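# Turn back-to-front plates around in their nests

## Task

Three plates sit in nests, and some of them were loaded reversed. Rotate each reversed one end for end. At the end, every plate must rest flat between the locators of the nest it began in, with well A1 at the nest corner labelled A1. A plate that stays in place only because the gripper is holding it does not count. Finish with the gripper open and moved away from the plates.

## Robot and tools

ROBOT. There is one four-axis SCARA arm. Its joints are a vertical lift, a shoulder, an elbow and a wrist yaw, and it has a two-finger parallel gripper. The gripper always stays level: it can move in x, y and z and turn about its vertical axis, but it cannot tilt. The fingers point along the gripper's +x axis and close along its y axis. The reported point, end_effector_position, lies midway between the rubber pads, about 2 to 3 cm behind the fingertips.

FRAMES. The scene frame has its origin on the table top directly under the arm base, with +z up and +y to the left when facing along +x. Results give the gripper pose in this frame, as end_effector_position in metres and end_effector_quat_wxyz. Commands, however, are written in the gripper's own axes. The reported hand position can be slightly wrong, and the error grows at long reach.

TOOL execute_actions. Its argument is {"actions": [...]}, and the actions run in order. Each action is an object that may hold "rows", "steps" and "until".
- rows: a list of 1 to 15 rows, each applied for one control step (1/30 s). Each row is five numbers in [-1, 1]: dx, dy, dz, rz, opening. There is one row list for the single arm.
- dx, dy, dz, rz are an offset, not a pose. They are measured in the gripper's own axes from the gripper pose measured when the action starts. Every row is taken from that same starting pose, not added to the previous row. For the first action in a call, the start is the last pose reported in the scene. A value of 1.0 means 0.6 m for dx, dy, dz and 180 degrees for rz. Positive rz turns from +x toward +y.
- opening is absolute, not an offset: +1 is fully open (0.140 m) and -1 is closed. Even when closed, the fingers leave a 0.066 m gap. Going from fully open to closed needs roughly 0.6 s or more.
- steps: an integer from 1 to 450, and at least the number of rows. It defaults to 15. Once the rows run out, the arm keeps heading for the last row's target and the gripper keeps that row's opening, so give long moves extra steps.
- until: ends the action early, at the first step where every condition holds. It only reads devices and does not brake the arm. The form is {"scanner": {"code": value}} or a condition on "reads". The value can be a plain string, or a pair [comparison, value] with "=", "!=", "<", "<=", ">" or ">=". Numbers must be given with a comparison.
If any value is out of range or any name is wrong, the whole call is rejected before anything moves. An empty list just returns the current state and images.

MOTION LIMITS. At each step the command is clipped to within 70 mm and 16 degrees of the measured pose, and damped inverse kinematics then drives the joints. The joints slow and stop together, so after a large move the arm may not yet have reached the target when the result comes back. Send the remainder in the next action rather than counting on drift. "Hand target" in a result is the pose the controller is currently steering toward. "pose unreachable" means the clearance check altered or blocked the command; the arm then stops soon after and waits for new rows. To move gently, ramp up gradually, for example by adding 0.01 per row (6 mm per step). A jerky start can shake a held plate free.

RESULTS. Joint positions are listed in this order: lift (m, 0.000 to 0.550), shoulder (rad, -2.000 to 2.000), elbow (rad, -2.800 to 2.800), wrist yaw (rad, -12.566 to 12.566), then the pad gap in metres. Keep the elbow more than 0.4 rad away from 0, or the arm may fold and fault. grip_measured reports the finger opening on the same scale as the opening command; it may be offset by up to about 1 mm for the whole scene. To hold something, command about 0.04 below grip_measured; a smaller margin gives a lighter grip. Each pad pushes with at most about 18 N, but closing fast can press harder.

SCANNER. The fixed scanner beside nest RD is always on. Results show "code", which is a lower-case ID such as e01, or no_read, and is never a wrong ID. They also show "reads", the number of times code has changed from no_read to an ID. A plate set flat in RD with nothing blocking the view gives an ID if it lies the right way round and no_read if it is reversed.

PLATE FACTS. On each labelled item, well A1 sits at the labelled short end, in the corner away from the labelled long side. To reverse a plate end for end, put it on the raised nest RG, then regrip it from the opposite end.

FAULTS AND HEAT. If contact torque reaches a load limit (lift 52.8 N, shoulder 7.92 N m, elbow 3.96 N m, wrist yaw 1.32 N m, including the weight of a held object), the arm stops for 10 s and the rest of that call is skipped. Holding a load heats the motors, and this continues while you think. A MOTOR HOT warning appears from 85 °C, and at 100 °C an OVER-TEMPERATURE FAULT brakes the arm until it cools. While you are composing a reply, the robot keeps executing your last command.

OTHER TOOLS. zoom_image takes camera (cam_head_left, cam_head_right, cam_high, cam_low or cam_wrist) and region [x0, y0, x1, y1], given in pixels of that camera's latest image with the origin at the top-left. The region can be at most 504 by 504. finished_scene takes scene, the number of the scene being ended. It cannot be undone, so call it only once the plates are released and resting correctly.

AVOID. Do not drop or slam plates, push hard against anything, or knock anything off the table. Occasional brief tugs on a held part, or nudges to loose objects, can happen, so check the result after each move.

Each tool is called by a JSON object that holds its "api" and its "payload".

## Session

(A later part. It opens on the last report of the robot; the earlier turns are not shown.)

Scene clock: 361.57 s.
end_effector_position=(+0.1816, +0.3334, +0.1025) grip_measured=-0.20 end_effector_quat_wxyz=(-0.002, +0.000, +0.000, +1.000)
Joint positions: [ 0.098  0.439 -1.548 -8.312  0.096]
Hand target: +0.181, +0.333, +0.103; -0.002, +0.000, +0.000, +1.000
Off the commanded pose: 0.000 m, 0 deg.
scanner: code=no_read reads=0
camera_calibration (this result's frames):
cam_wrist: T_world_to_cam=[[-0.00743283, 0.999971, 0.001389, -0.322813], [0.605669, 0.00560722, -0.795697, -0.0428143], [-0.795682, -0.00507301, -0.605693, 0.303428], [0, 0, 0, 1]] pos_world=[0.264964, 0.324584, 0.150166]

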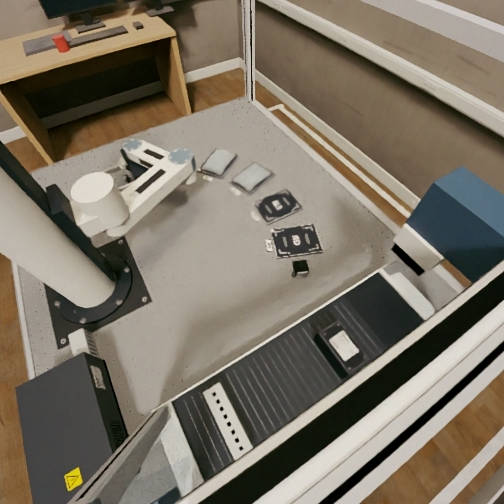

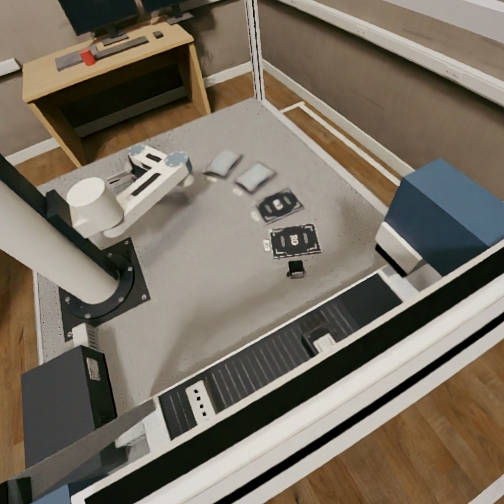

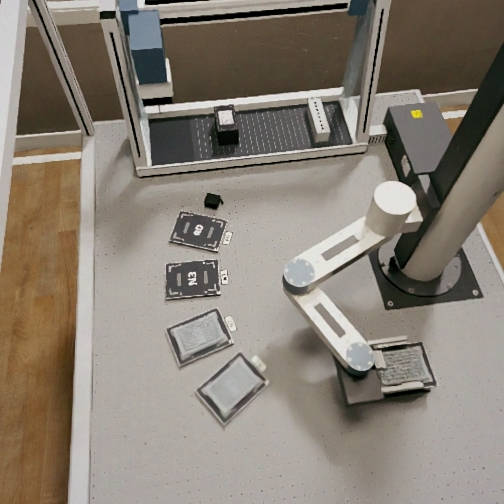

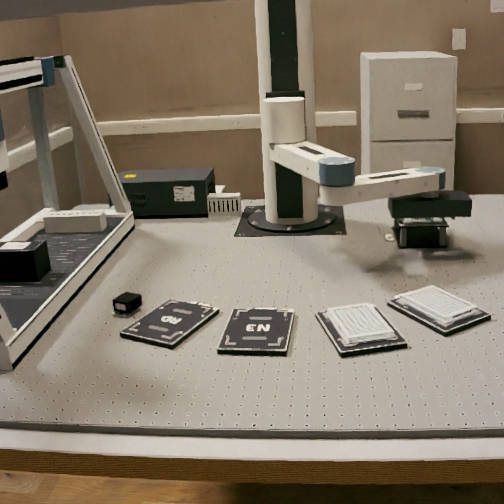

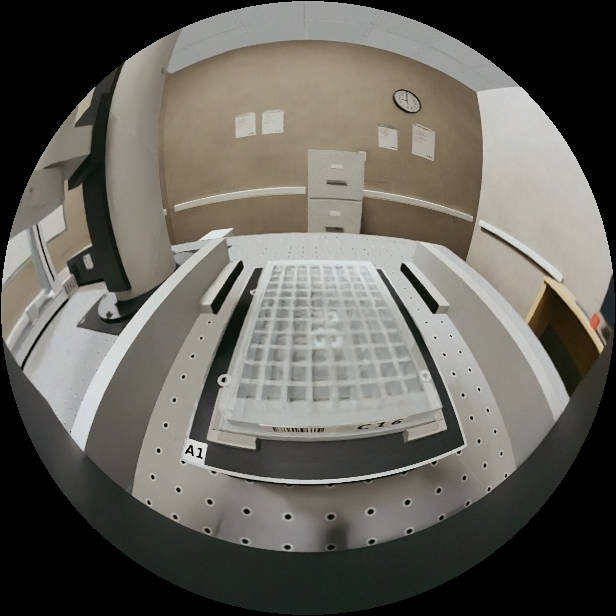

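{"api": "execute_actions", "payload": {"actions": [{"rows": [[-0.0006,-0.0008,-0.006,0,-0.2],[-0.0012,-0.0015,-0.013,0,-0.2],[-0.0012,-0.0015,-0.020,0,-0.2],[-0.0012,-0.0015,-0.027,0,-0.2],[-0.0012,-0.0015,-0.033,0,-0.22],[-0.0012,-0.0015,-0.033,0,-0.28],[-0.0012,-0.0015,-0.033,0,-0.35],[-0.0012,-0.0015,-0.033,0,-0.42],[-0.0012,-0.0015,-0.033,0,-0.48],[-0.0012,-0.0015,-0.033,0,-0.52],[-0.0012,-0.0015,-0.033,0,-0.55],[-0.0012,-0.0015,-0.033,0,-0.57],[-0.0012,-0.0015,-0.033,0,-0.59],[-0.0012,-0.0015,-0.033,0,-0.61],[-0.0012,-0.0015,-0.033,0,-0.63]], "steps": 20}]}}

Scene clock: 385.17 s.
end_effector_position=(+0.1824, +0.3342, +0.0827) grip_measured=-0.59 end_effector_quat_wxyz=(-0.002, +0.000, +0.000, +1.000)
Joint positions: [ 0.078  0.44  -1.554 -8.307  0.081]
Hand target: +0.182, +0.334, +0.083; -0.002, +0.000, +0.000, +1.000
Off the commanded pose: 0.000 m, 0 deg.
scanner: code=no_read reads=0
camera_calibration (this result's frames):
cam_wrist: T_world_to_cam=[[-0.0074666, 0.999971, 0.001389, -0.323624], [0.605668, 0.00562767, -0.795697, -0.0590615], [-0.795682, -0.00509988, -0.605693, 0.292], [0, 0, 0, 1]] pos_world=[0.265694, 0.325436, 0.130317]

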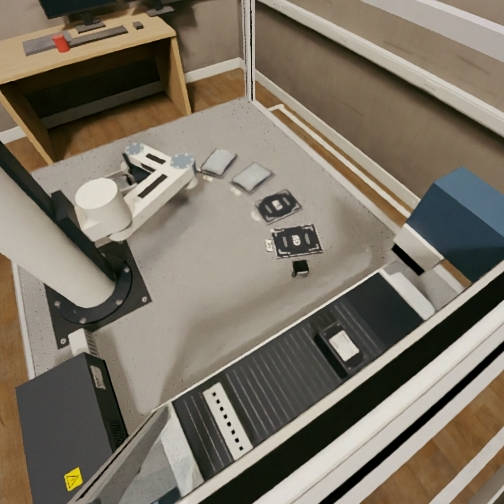

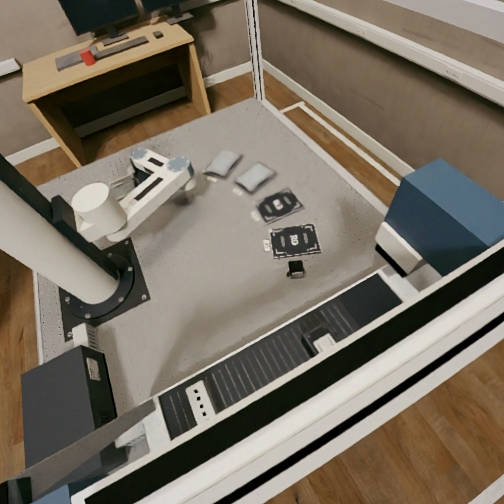

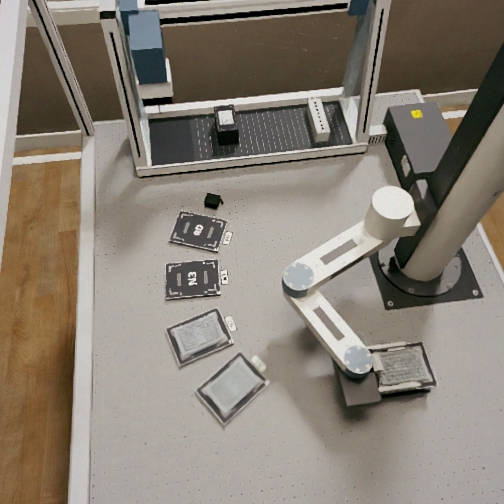

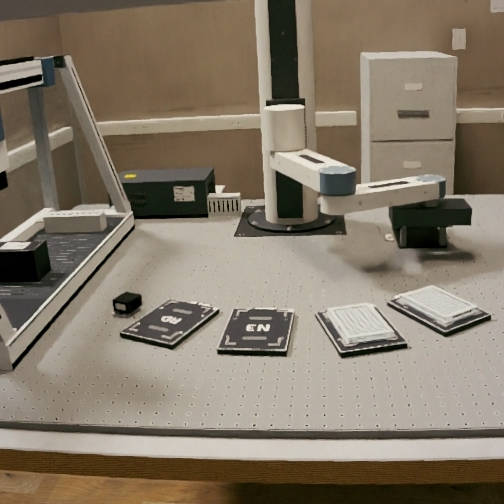

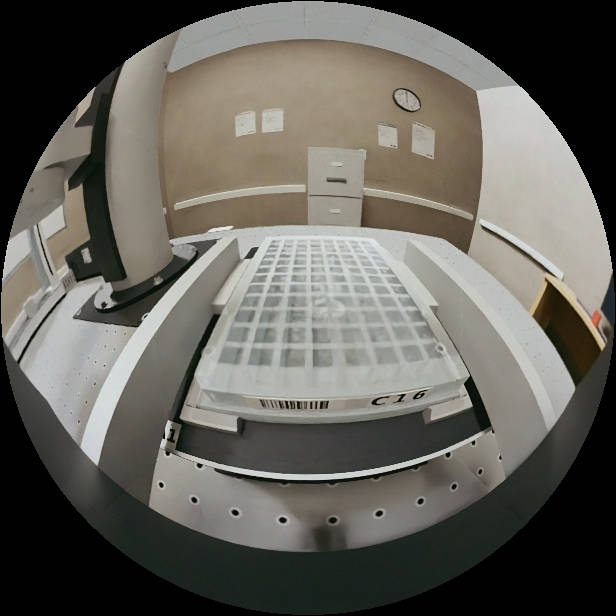

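{"api": "zoom_image", "payload": {"camera": "cam_wrist", "region": [180, 340, 480, 500]}}

Region (180, 340, 480, 500) of cam_wrist's 616x616 image, scaled by 1.680, with more detail than that image has; it fills the top 269 rows of this view, and the rest is white.

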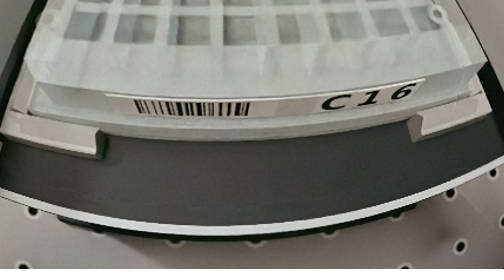

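{"api": "execute_actions", "payload": {"actions": [{"rows": [[0,0,0.002,0,-0.63],[0,0,0.005,0,-0.63],[0,0,0.010,0,-0.63],[0,0,0.017,0,-0.63],[0,0,0.025,0,-0.63],[0,0,0.033,0,-0.63],[0,0,0.039,0,-0.63],[0,0,0.042,0,-0.63],[-0.004,0,0.042,-0.005,-0.63],[-0.012,0.002,0.042,-0.014,-0.63],[-0.025,0.004,0.042,-0.029,-0.63],[-0.043,0.007,0.042,-0.05,-0.63],[-0.066,0.010,0.042,-0.076,-0.63],[-0.095,0.015,0.042,-0.11,-0.63],[-0.439,0.068,0.042,-0.509,-0.63]], "steps": 34}]}}

Scene clock: 409.47 s.
end_effector_position=(+0.4592, +0.2896, +0.1079) grip_measured=-0.59 end_effector_quat_wxyz=(+0.612, +0.000, +0.000, +0.791)
Joint positions: [ 0.103 -0.291 -1.495 -8.955  0.081]
Hand target: +0.446, +0.289, +0.108; +0.663, +0.000, +0.000, +0.749
Off the commanded pose: 0.014 m, 16 deg; orientation clipped at the last step of the last action.
scanner: code=no_read reads=0
camera_calibration (this result's frames):
cam_wrist: T_world_to_cam=[[0.966722, 0.255826, 0.001389, -0.508764], [0.15602, -0.585255, -0.795697, 0.171159], [-0.202747, 0.769435, -0.605693, 0.030768], [0, 0, 0, 1]] pos_world=[0.471367, 0.206652, 0.155533]

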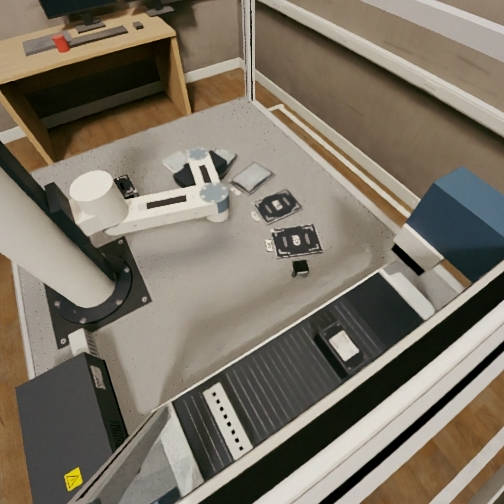

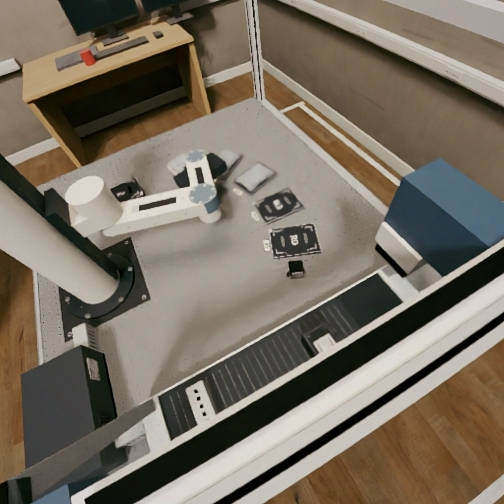

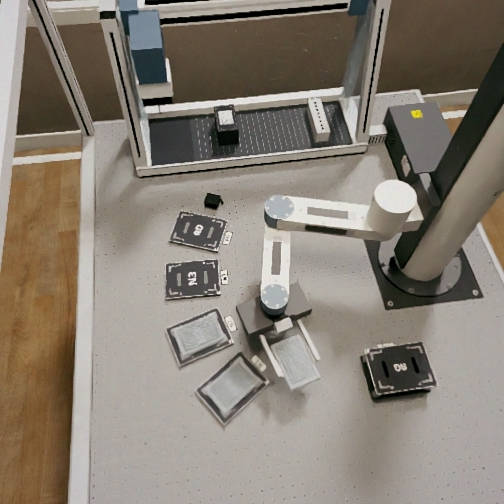

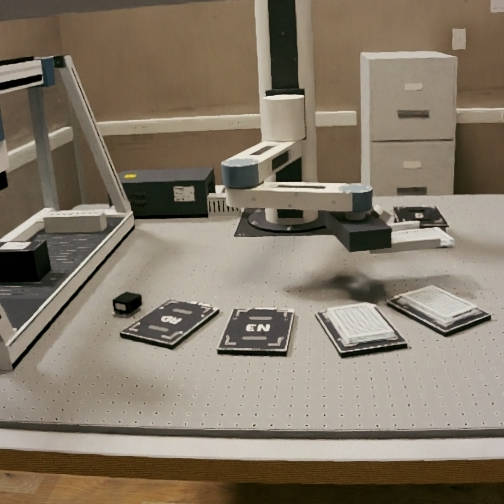

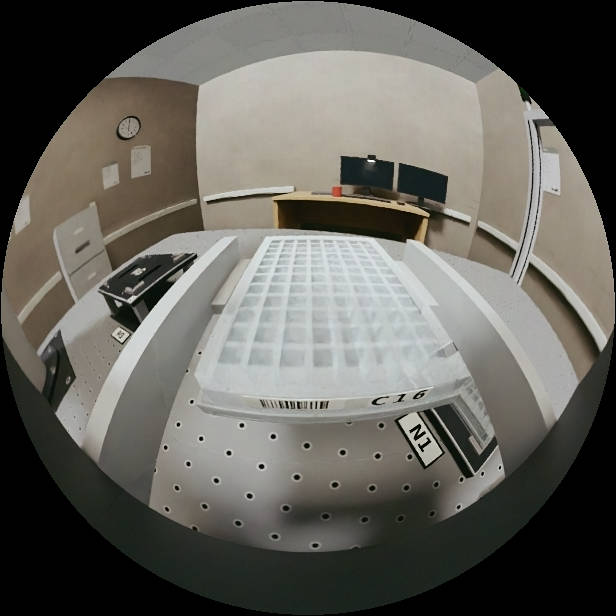

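{"api": "execute_actions", "payload": {"actions": [{"rows": [[0.0,0.018,-0.001,-0.054,-0.63],[-0.009,0.014,-0.002,-0.062,-0.63],[-0.021,0.008,-0.003,-0.073,-0.63],[-0.038,0.001,-0.005,-0.087,-0.63],[-0.058,-0.008,-0.007,-0.105,-0.63],[-0.082,-0.019,-0.010,-0.125,-0.63],[-0.108,-0.030,-0.013,-0.148,-0.63],[-0.137,-0.043,-0.016,-0.173,-0.63],[-0.165,-0.055,-0.019,-0.197,-0.63],[-0.193,-0.068,-0.023,-0.222,-0.63],[-0.221,-0.080,-0.026,-0.247,-0.63],[-0.250,-0.093,-0.029,-0.271,-0.63],[-0.278,-0.106,-0.032,-0.296,-0.63],[-0.306,-0.118,-0.035,-0.320,-0.63],[-0.62403,-0.2588,-0.0715,-0.59649,-0.63]], "steps": 40}]}}

Scene clock: 423.33 s.
end_effector_position=(+0.7038, -0.0336, +0.0650) grip_measured=-0.59 end_effector_quat_wxyz=(+1.000, +0.000, +0.000, -0.024)
Joint positions: [  0.06   -0.727  -1.69  -10.198   0.081]
Hand target: +0.704, -0.034, +0.065; +1.000, +0.000, +0.000, -0.024
Off the commanded pose: 0.000 m, 0 deg.
scanner: code=no_read reads=0
camera_calibration (this result's frames):
cam_wrist: T_world_to_cam=[[-0.0443207, -0.999016, 0.001389, 0.00687681], [-0.605147, 0.0257406, -0.795697, 0.465927], [0.794879, -0.0361064, -0.605693, -0.426138], [0, 0, 0, 1]] pos_world=[0.620987, -0.0205095, 0.112619]

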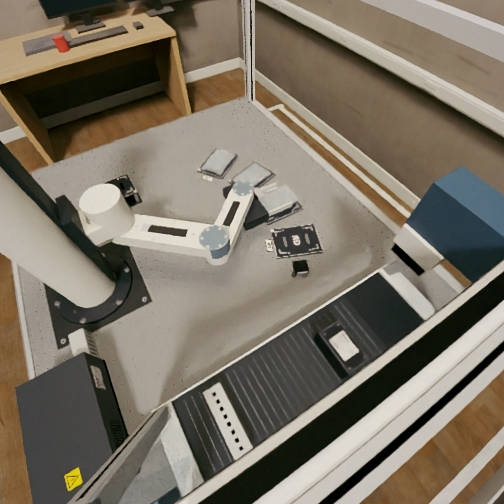

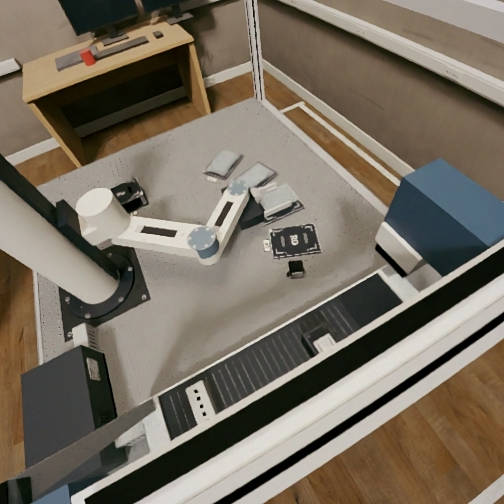

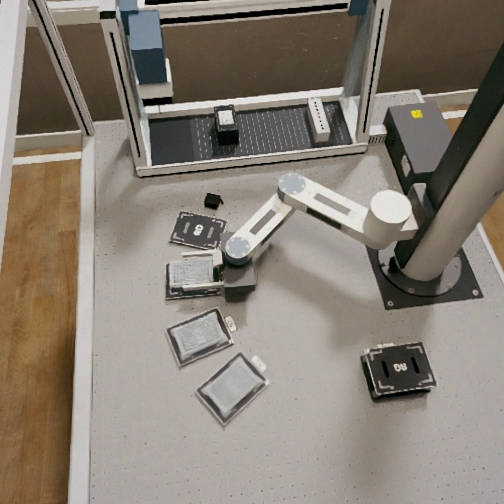

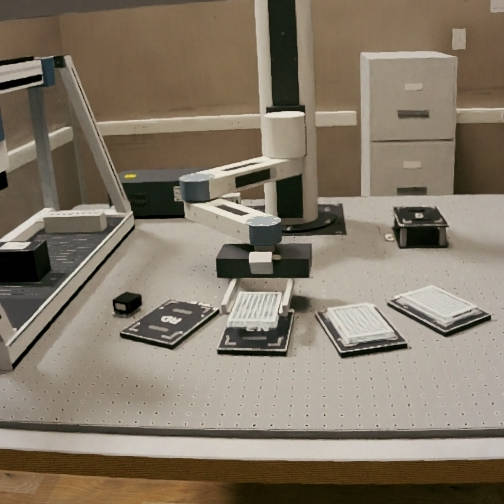

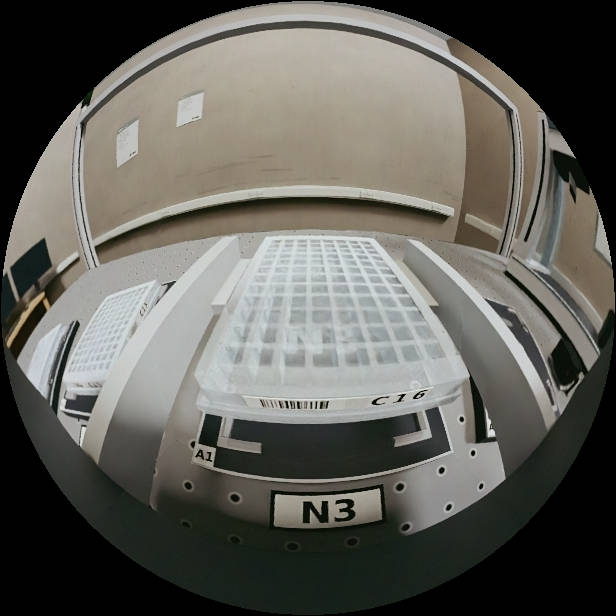

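{"api": "zoom_image", "payload": {"camera": "cam_wrist", "region": [180, 370, 290, 480]}}

{"api": "zoom_image", "payload": {"camera": "cam_wrist", "region": [370, 365, 480, 475]}}

Region (180, 370, 290, 480) of cam_wrist's 616x616 image, scaled by 4.582, with more detail than that image has.

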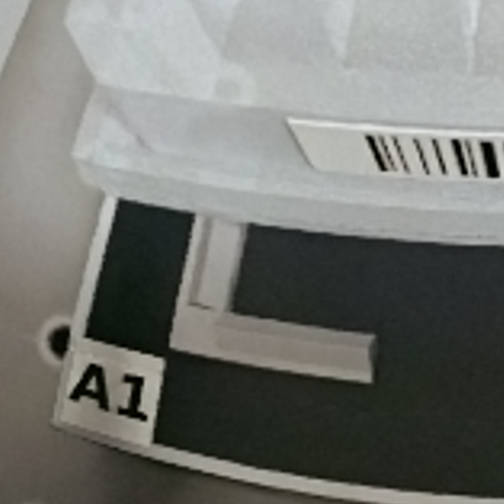

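Region (370, 365, 480, 475) of cam_wrist's 616x616 image, scaled by 4.582, with more detail than that image has.

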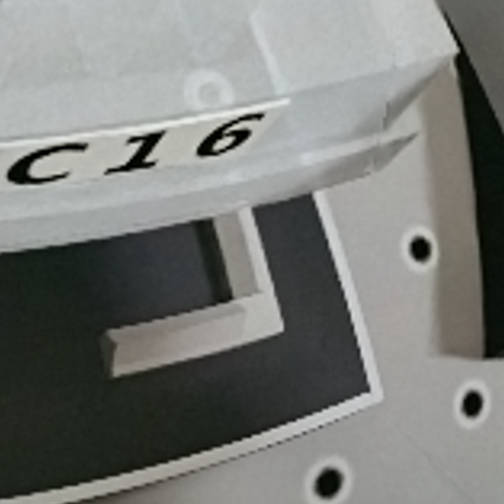

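{"api": "execute_actions", "payload": {"actions": [{"rows": [[0,-0.0005,-0.005,0,-0.63],[0,-0.0005,-0.011,0,-0.63],[0,-0.0005,-0.018,0,-0.63],[0,-0.0005,-0.025,0,-0.63],[0,-0.0005,-0.031,0,-0.63],[0,-0.0005,-0.036,0,-0.63],[0,-0.0005,-0.040,0,-0.63],[0,-0.0005,-0.043,0,-0.63],[0,-0.0005,-0.045,0,-0.63],[0,-0.0005,-0.047,0,-0.63],[0,-0.0005,-0.0485,0,-0.63],[0,-0.0005,-0.0497,0,-0.63],[0,-0.0005,-0.0506,0,-0.63]], "steps": 16}]}}

Scene clock: 442.87 s.
end_effector_position=(+0.7037, -0.0337, +0.0347) grip_measured=-0.59 end_effector_quat_wxyz=(+1.000, +0.000, +0.000, -0.024)
Joint positions: [  0.03   -0.727  -1.69  -10.197   0.081]
Hand target: +0.704, -0.034, +0.035; +1.000, +0.000, +0.000, -0.024
Off the commanded pose: 0.000 m, 0 deg.
scanner: code=no_read reads=0
camera_calibration (this result's frames):
cam_wrist: T_world_to_cam=[[-0.0434646, -0.999054, 0.001389, 0.00625121], [-0.605169, 0.0252221, -0.795697, 0.441786], [0.79491, -0.0354253, -0.605693, -0.444474], [0, 0, 0, 1]] pos_world=[0.620943, -0.0206431, 0.0823046]

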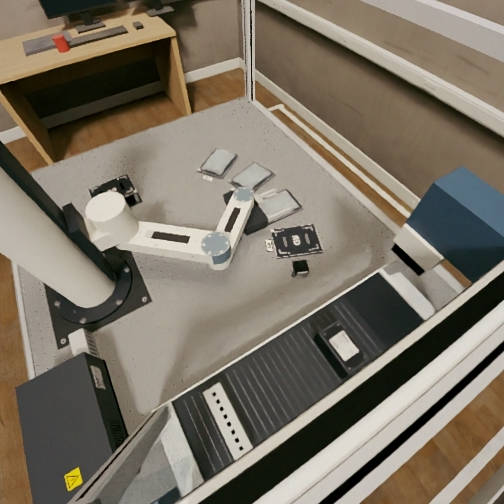

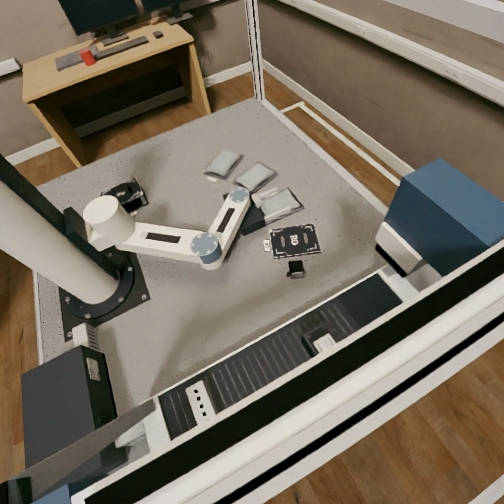

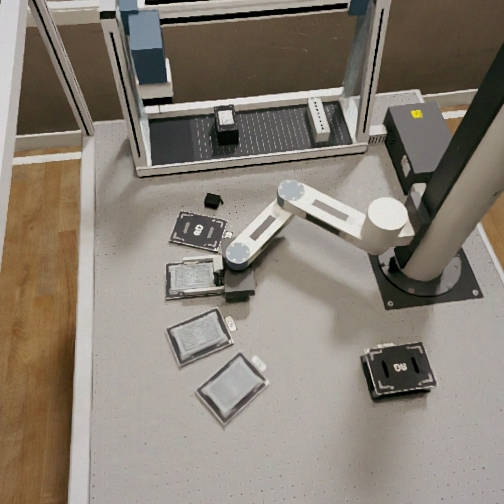

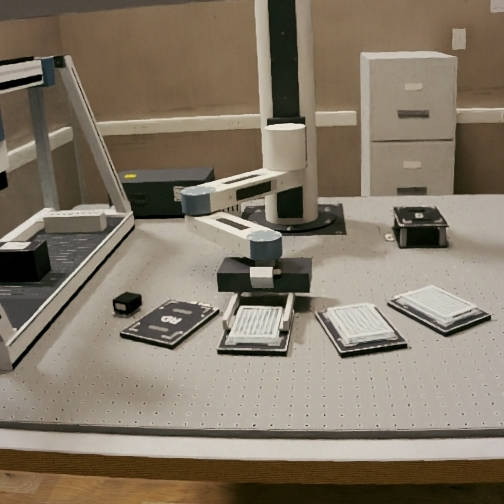

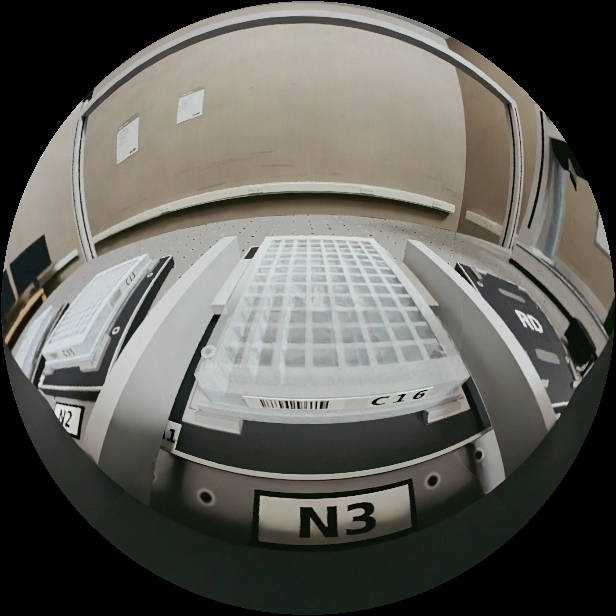

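{"api": "execute_actions", "payload": {"actions": [{"rows": [[0,0,-0.0002,0,-0.61],[0,0,-0.0002,0,-0.59],[0,0,-0.0002,0,-0.56],[0,0,-0.0002,0,-0.52],[0,0,-0.0002,0,-0.45],[0,0,-0.0002,0,-0.35],[0,0,-0.0002,0,-0.25],[0,0,-0.0002,0,-0.15]], "steps": 9},{"rows": [[0,0,0.008,0,-0.1],[0,0,0.02,0,-0.1],[0,0,0.034,0,-0.1],[0,0,0.048,0,-0.1],[0,0,0.06,0,-0.1],[0,0,0.0672,0,-0.1],[0,0.003,0.0672,0,-0.1],[-0.003,0.012,0.0672,0.004,-0.1],[-0.008,0.03,0.0672,0.011,-0.1],[-0.015,0.055,0.0672,0.02,-0.1],[-0.024,0.085,0.0672,0.031,-0.1],[-0.033,0.12,0.0672,0.043,-0.1],[-0.044,0.16,0.0672,0.058,-0.1],[-0.055,0.2,0.0672,0.072,-0.1],[-0.15475,0.5594,0.0672,0.2013,-0.1]], "steps": 38}]}}

Scene clock: 460.87 s.
end_effector_position=(+0.6267, +0.3064, +0.0750) grip_measured=-0.10 end_effector_quat_wxyz=(+0.957, +0.000, +0.000, +0.289)
Joint positions: [  0.07   -0.016  -1.786 -10.179   0.099]
Hand target: +0.627, +0.306, +0.075; +0.958, +0.000, +0.000, +0.288
Off the commanded pose: 0.000 m, 0 deg.
scanner: code=no_read reads=0
camera_calibration (this result's frames):
cam_wrist: T_world_to_cam=[[0.555843, -0.831286, 0.001389, -0.0844227], [-0.502891, -0.33759, -0.795697, 0.465698], [0.661921, 0.441585, -0.605693, -0.409589], [0, 0, 0, 1]] pos_world=[0.552236, 0.267904, 0.122587]

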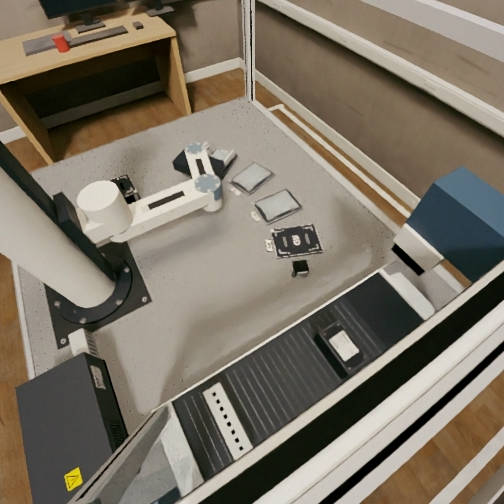

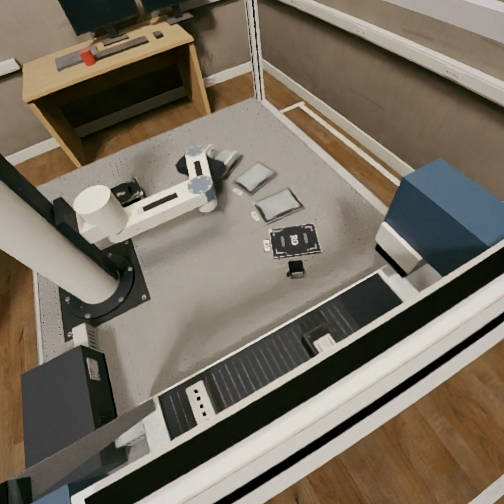

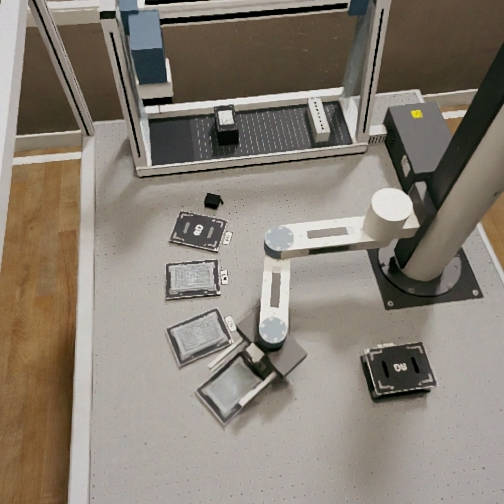

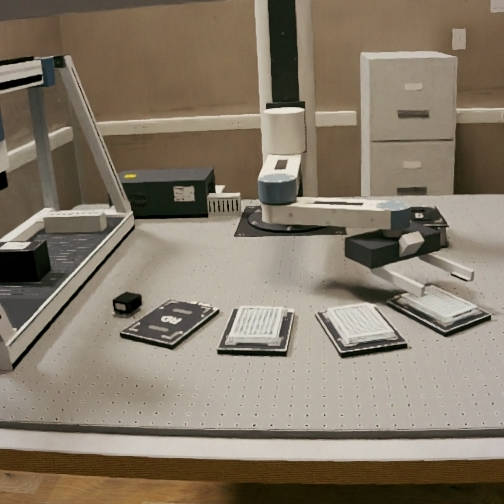

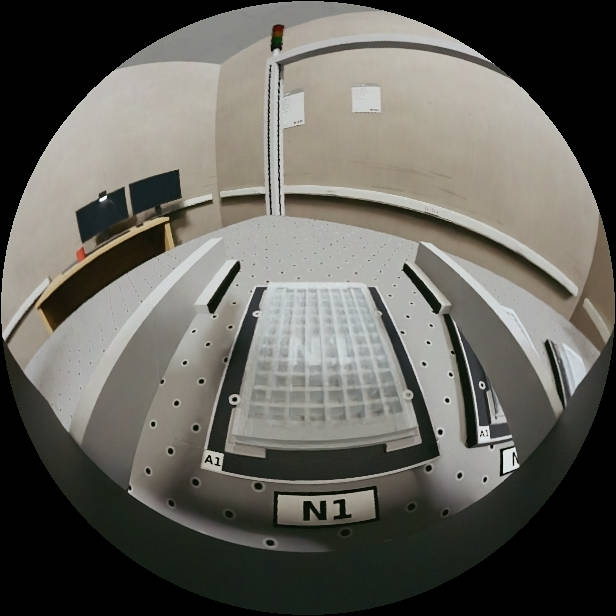

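{"api": "zoom_image", "payload": {"camera": "cam_wrist", "region": [190, 380, 290, 480]}}

{"api": "zoom_image", "payload": {"camera": "cam_wrist", "region": [355, 375, 455, 475]}}

{"api": "zoom_image", "payload": {"camera": "cam_wrist", "region": [240, 270, 400, 330]}}

{"api": "zoom_image", "payload": {"camera": "cam_low", "region": [205, 295, 305, 365]}}

Region (190, 380, 290, 480) of cam_wrist's 616x616 image, scaled by 5.040, with more detail than that image has.

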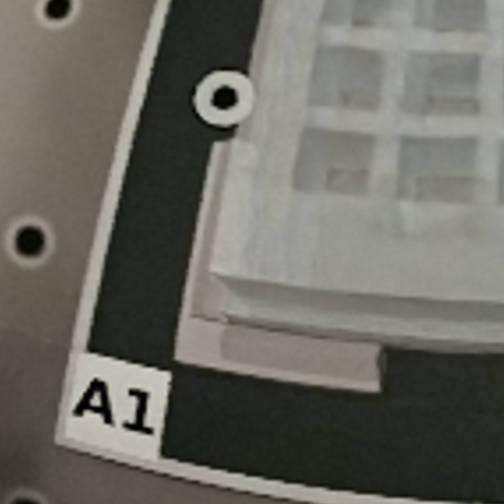

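Region (355, 375, 455, 475) of cam_wrist's 616x616 image, scaled by 5.040, with more detail than that image has.

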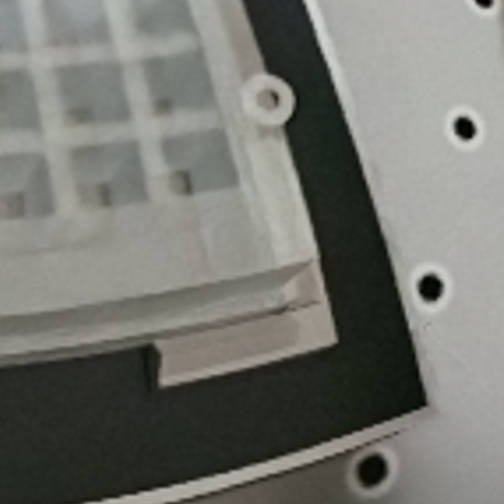

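Region (240, 270, 400, 330) of cam_wrist's 616x616 image, scaled by 3.150, with more detail than that image has; it fills the top 189 rows of this view, and the rest is white.

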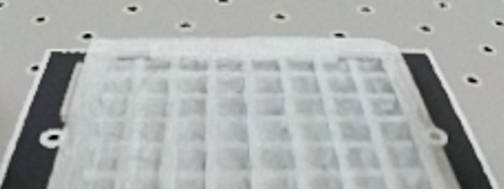

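Region (205, 295, 305, 365) of cam_low's 504x504 image, scaled by 5.040, with more detail than that image has; it fills the top 353 rows of this view, and the rest is white.

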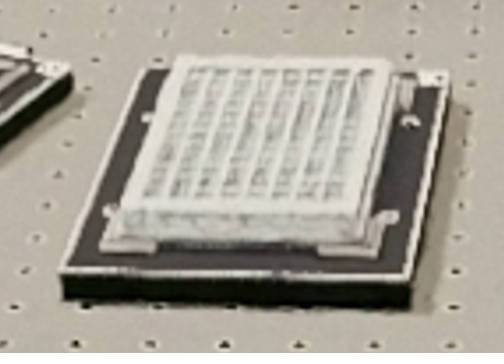

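{"api": "execute_actions", "payload": {"actions": [{"rows": [[0.0002,0.001,-0.01,0.001,-0.1],[0.0002,0.001,-0.022,0.002,-0.1],[0.0002,0.001,-0.035,0.0026,-0.12],[0.0002,0.001,-0.048,0.0026,-0.15],[0.0002,0.001,-0.059,0.0026,-0.18],[0.0002,0.001,-0.0673,0.0026,-0.22],[0.0002,0.001,-0.0673,0.0026,-0.28],[0.0002,0.001,-0.0673,0.0026,-0.35],[0.0002,0.001,-0.0673,0.0026,-0.42],[0.0002,0.001,-0.0673,0.0026,-0.48],[0.0002,0.001,-0.0673,0.0026,-0.52],[0.0002,0.001,-0.0673,0.0026,-0.55],[0.0002,0.001,-0.0673,0.0026,-0.575],[0.0002,0.001,-0.0673,0.0026,-0.60],[0.0002,0.001,-0.0673,0.0026,-0.63]], "steps": 19}]}}

Scene clock: 490.27 s.
end_effector_position=(+0.6263, +0.3070, +0.0345) grip_measured=-0.59 end_effector_quat_wxyz=(+0.956, +0.000, +0.000, +0.293)
Joint positions: [  0.03   -0.017  -1.786 -10.169   0.081]
Hand target: +0.626, +0.307, +0.035; +0.956, +0.000, +0.000, +0.293
Off the commanded pose: 0.000 m, 0 deg.
scanner: code=no_read reads=0
camera_calibration (this result's frames):
cam_wrist: T_world_to_cam=[[0.562967, -0.826478, 0.001389, -0.0895387], [-0.499971, -0.341899, -0.795697, 0.433068], [0.658101, 0.447257, -0.605693, -0.433488], [0, 0, 0, 1]] pos_world=[0.552208, 0.267944, 0.082155]

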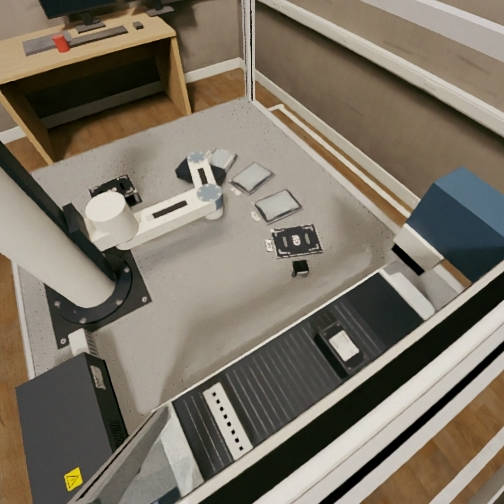

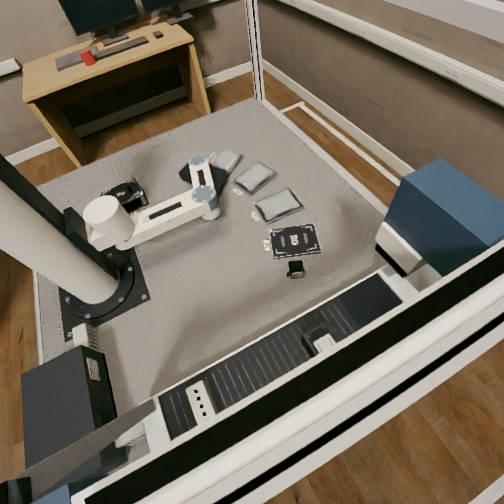

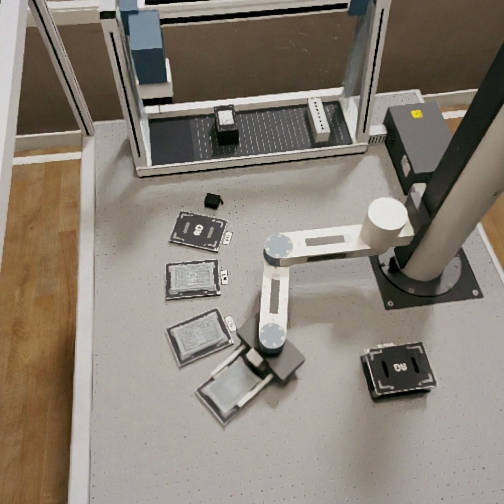

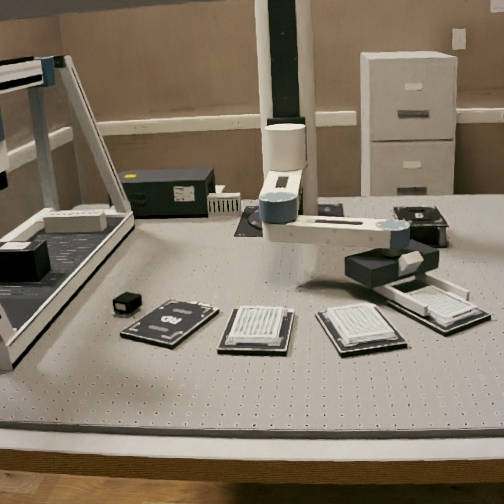

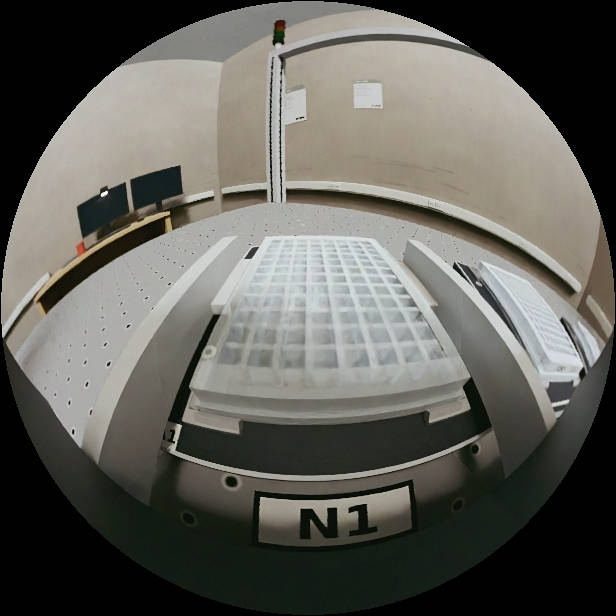

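{"api": "execute_actions", "payload": {"actions": [{"rows": [[0,0,0.002,0,-0.63],[0,0,0.006,0,-0.63],[0,0,0.013,0,-0.63],[0,0,0.024,0,-0.63],[0,0,0.04,0,-0.63],[0,0,0.058,0,-0.63],[-0.002,0.002,0.076,0.003,-0.63],[-0.007,0.005,0.094,0.010,-0.63],[-0.016,0.012,0.108,0.022,-0.63],[-0.028,0.022,0.1175,0.039,-0.63],[-0.044,0.034,0.1175,0.061,-0.63],[-0.064,0.049,0.1175,0.088,-0.63],[-0.085,0.065,0.1175,0.118,-0.63],[-0.109,0.084,0.1175,0.15,-0.63],[-0.58805,0.45138,0.1175,0.81204,-0.63]], "steps": 50}]}}

Scene clock: 507.23 s.
end_effector_position=(+0.1829, +0.3336, +0.1050) grip_measured=-0.59 end_effector_quat_wxyz=(+0.013, +0.000, +0.000, +1.000)
Joint positions: [ 0.1    0.425 -1.532 -8.343  0.081]
Hand target: +0.182, +0.334, +0.105; -0.000, +0.000, +0.000, +1.000
Off the commanded pose: 0.001 m, 2 deg.
scanner: code=no_read reads=0
camera_calibration (this result's frames):
cam_wrist: T_world_to_cam=[[0.0214534, 0.999769, 0.001389, -0.328194], [0.605578, -0.0118892, -0.795697, -0.0357749], [-0.795497, 0.0179116, -0.605693, 0.29824], [0, 0, 0, 1]] pos_world=[0.265954, 0.322351, 0.152632]

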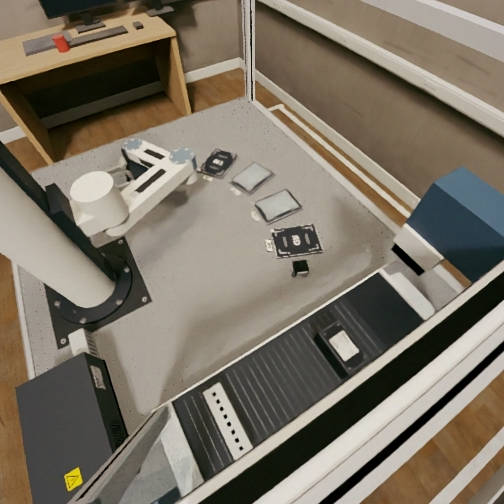

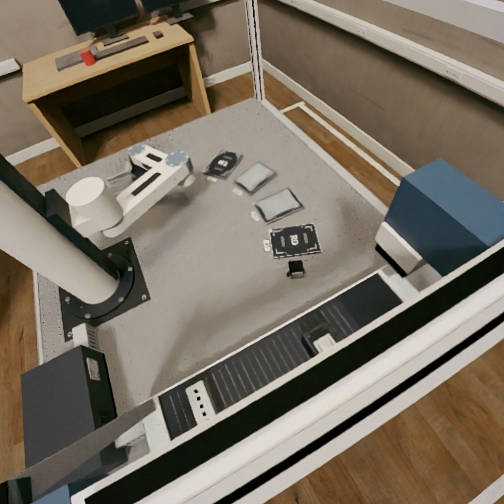

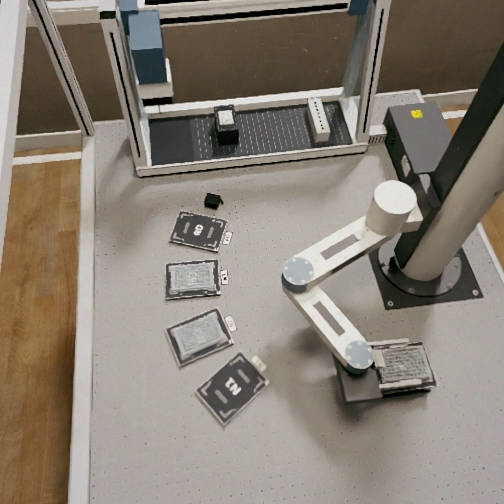

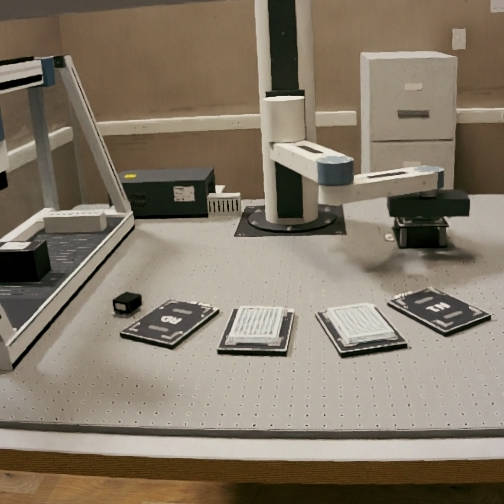

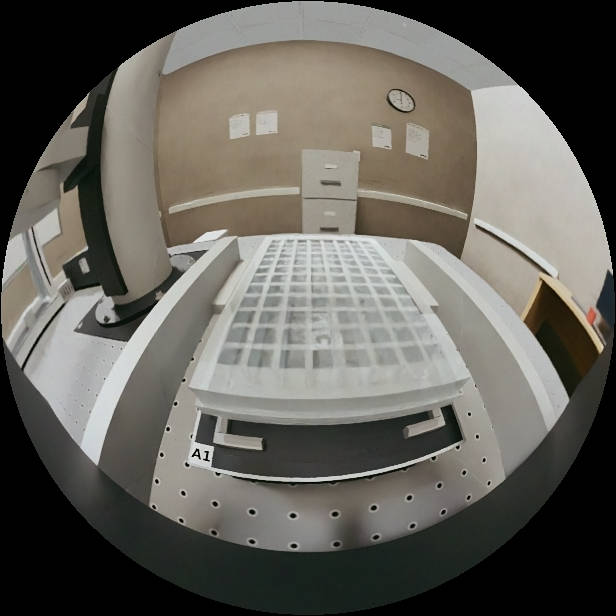

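The arm was still settling when that result came back, so I'll refresh the state.

{"api": "execute_actions", "payload": {"actions": []}}

Scene clock: 508.87 s.
end_effector_position=(+0.1824, +0.3340, +0.1050) grip_measured=-0.59 end_effector_quat_wxyz=(-0.000, +0.000, +0.000, +1.000)
Joint positions: [ 0.1    0.438 -1.551 -8.311  0.081]
Hand target: +0.182, +0.334, +0.105; -0.000, +0.000, +0.000, +1.000
Off the commanded pose: 0.000 m, 0 deg.
scanner: code=no_read reads=0
camera_calibration (this result's frames):
cam_wrist: T_world_to_cam=[[-0.00460253, 0.999988, 0.001389, -0.323978], [0.605682, 0.00389294, -0.795697, -0.0407578], [-0.795693, -0.00282093, -0.605693, 0.304796], [0, 0, 0, 1]] pos_world=[0.265719, 0.324993, 0.152632]

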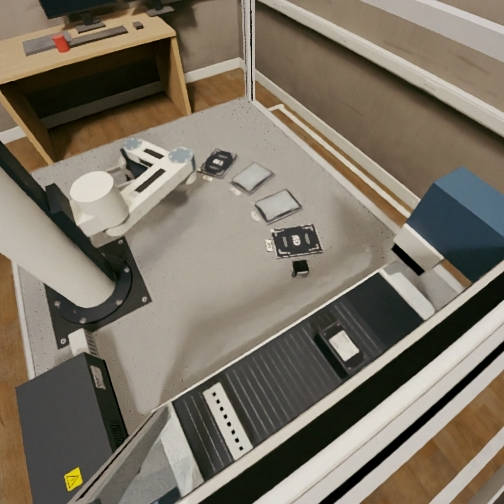

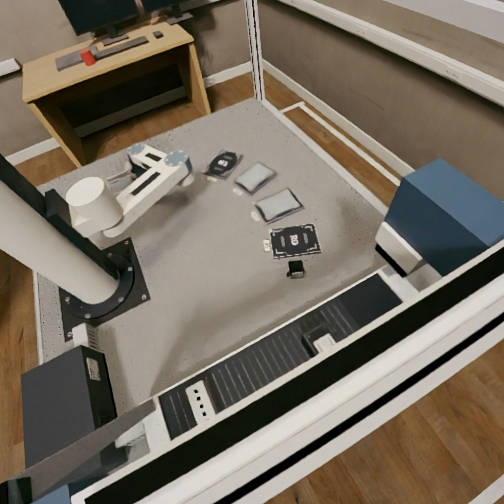

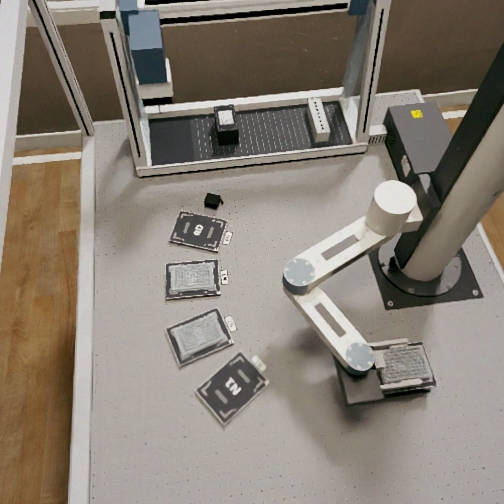

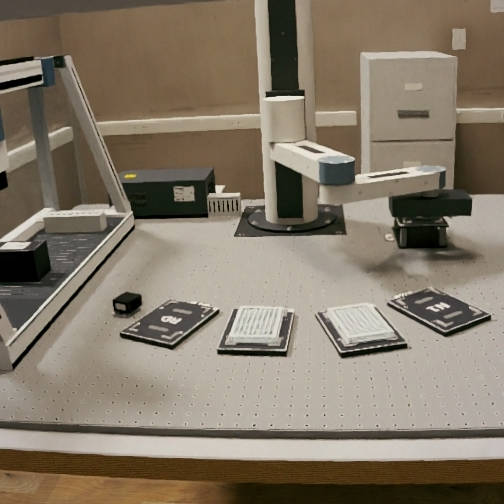

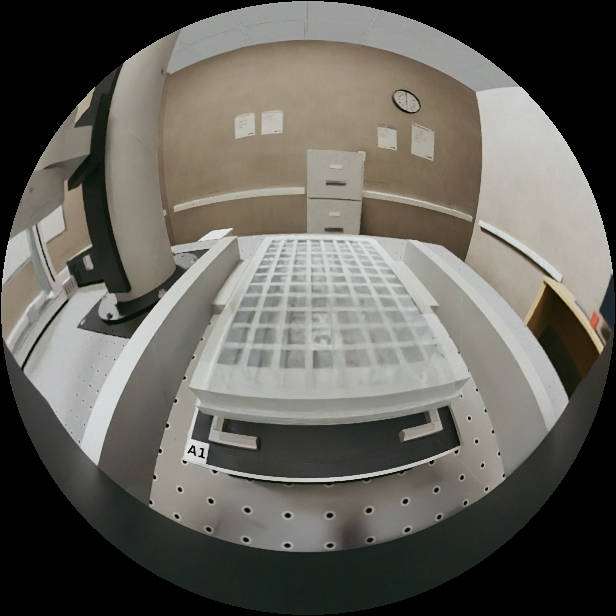

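{"api": "zoom_image", "payload": {"camera": "cam_wrist", "region": [180, 340, 480, 500]}}

Region (180, 340, 480, 500) of cam_wrist's 616x616 image, scaled by 1.680, with more detail than that image has; it fills the top 269 rows of this view, and the rest is white.

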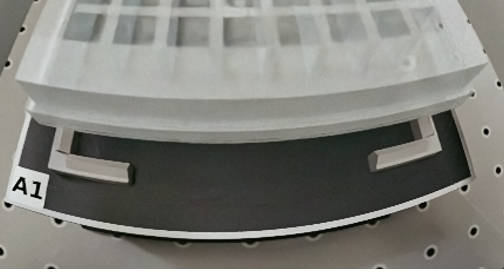

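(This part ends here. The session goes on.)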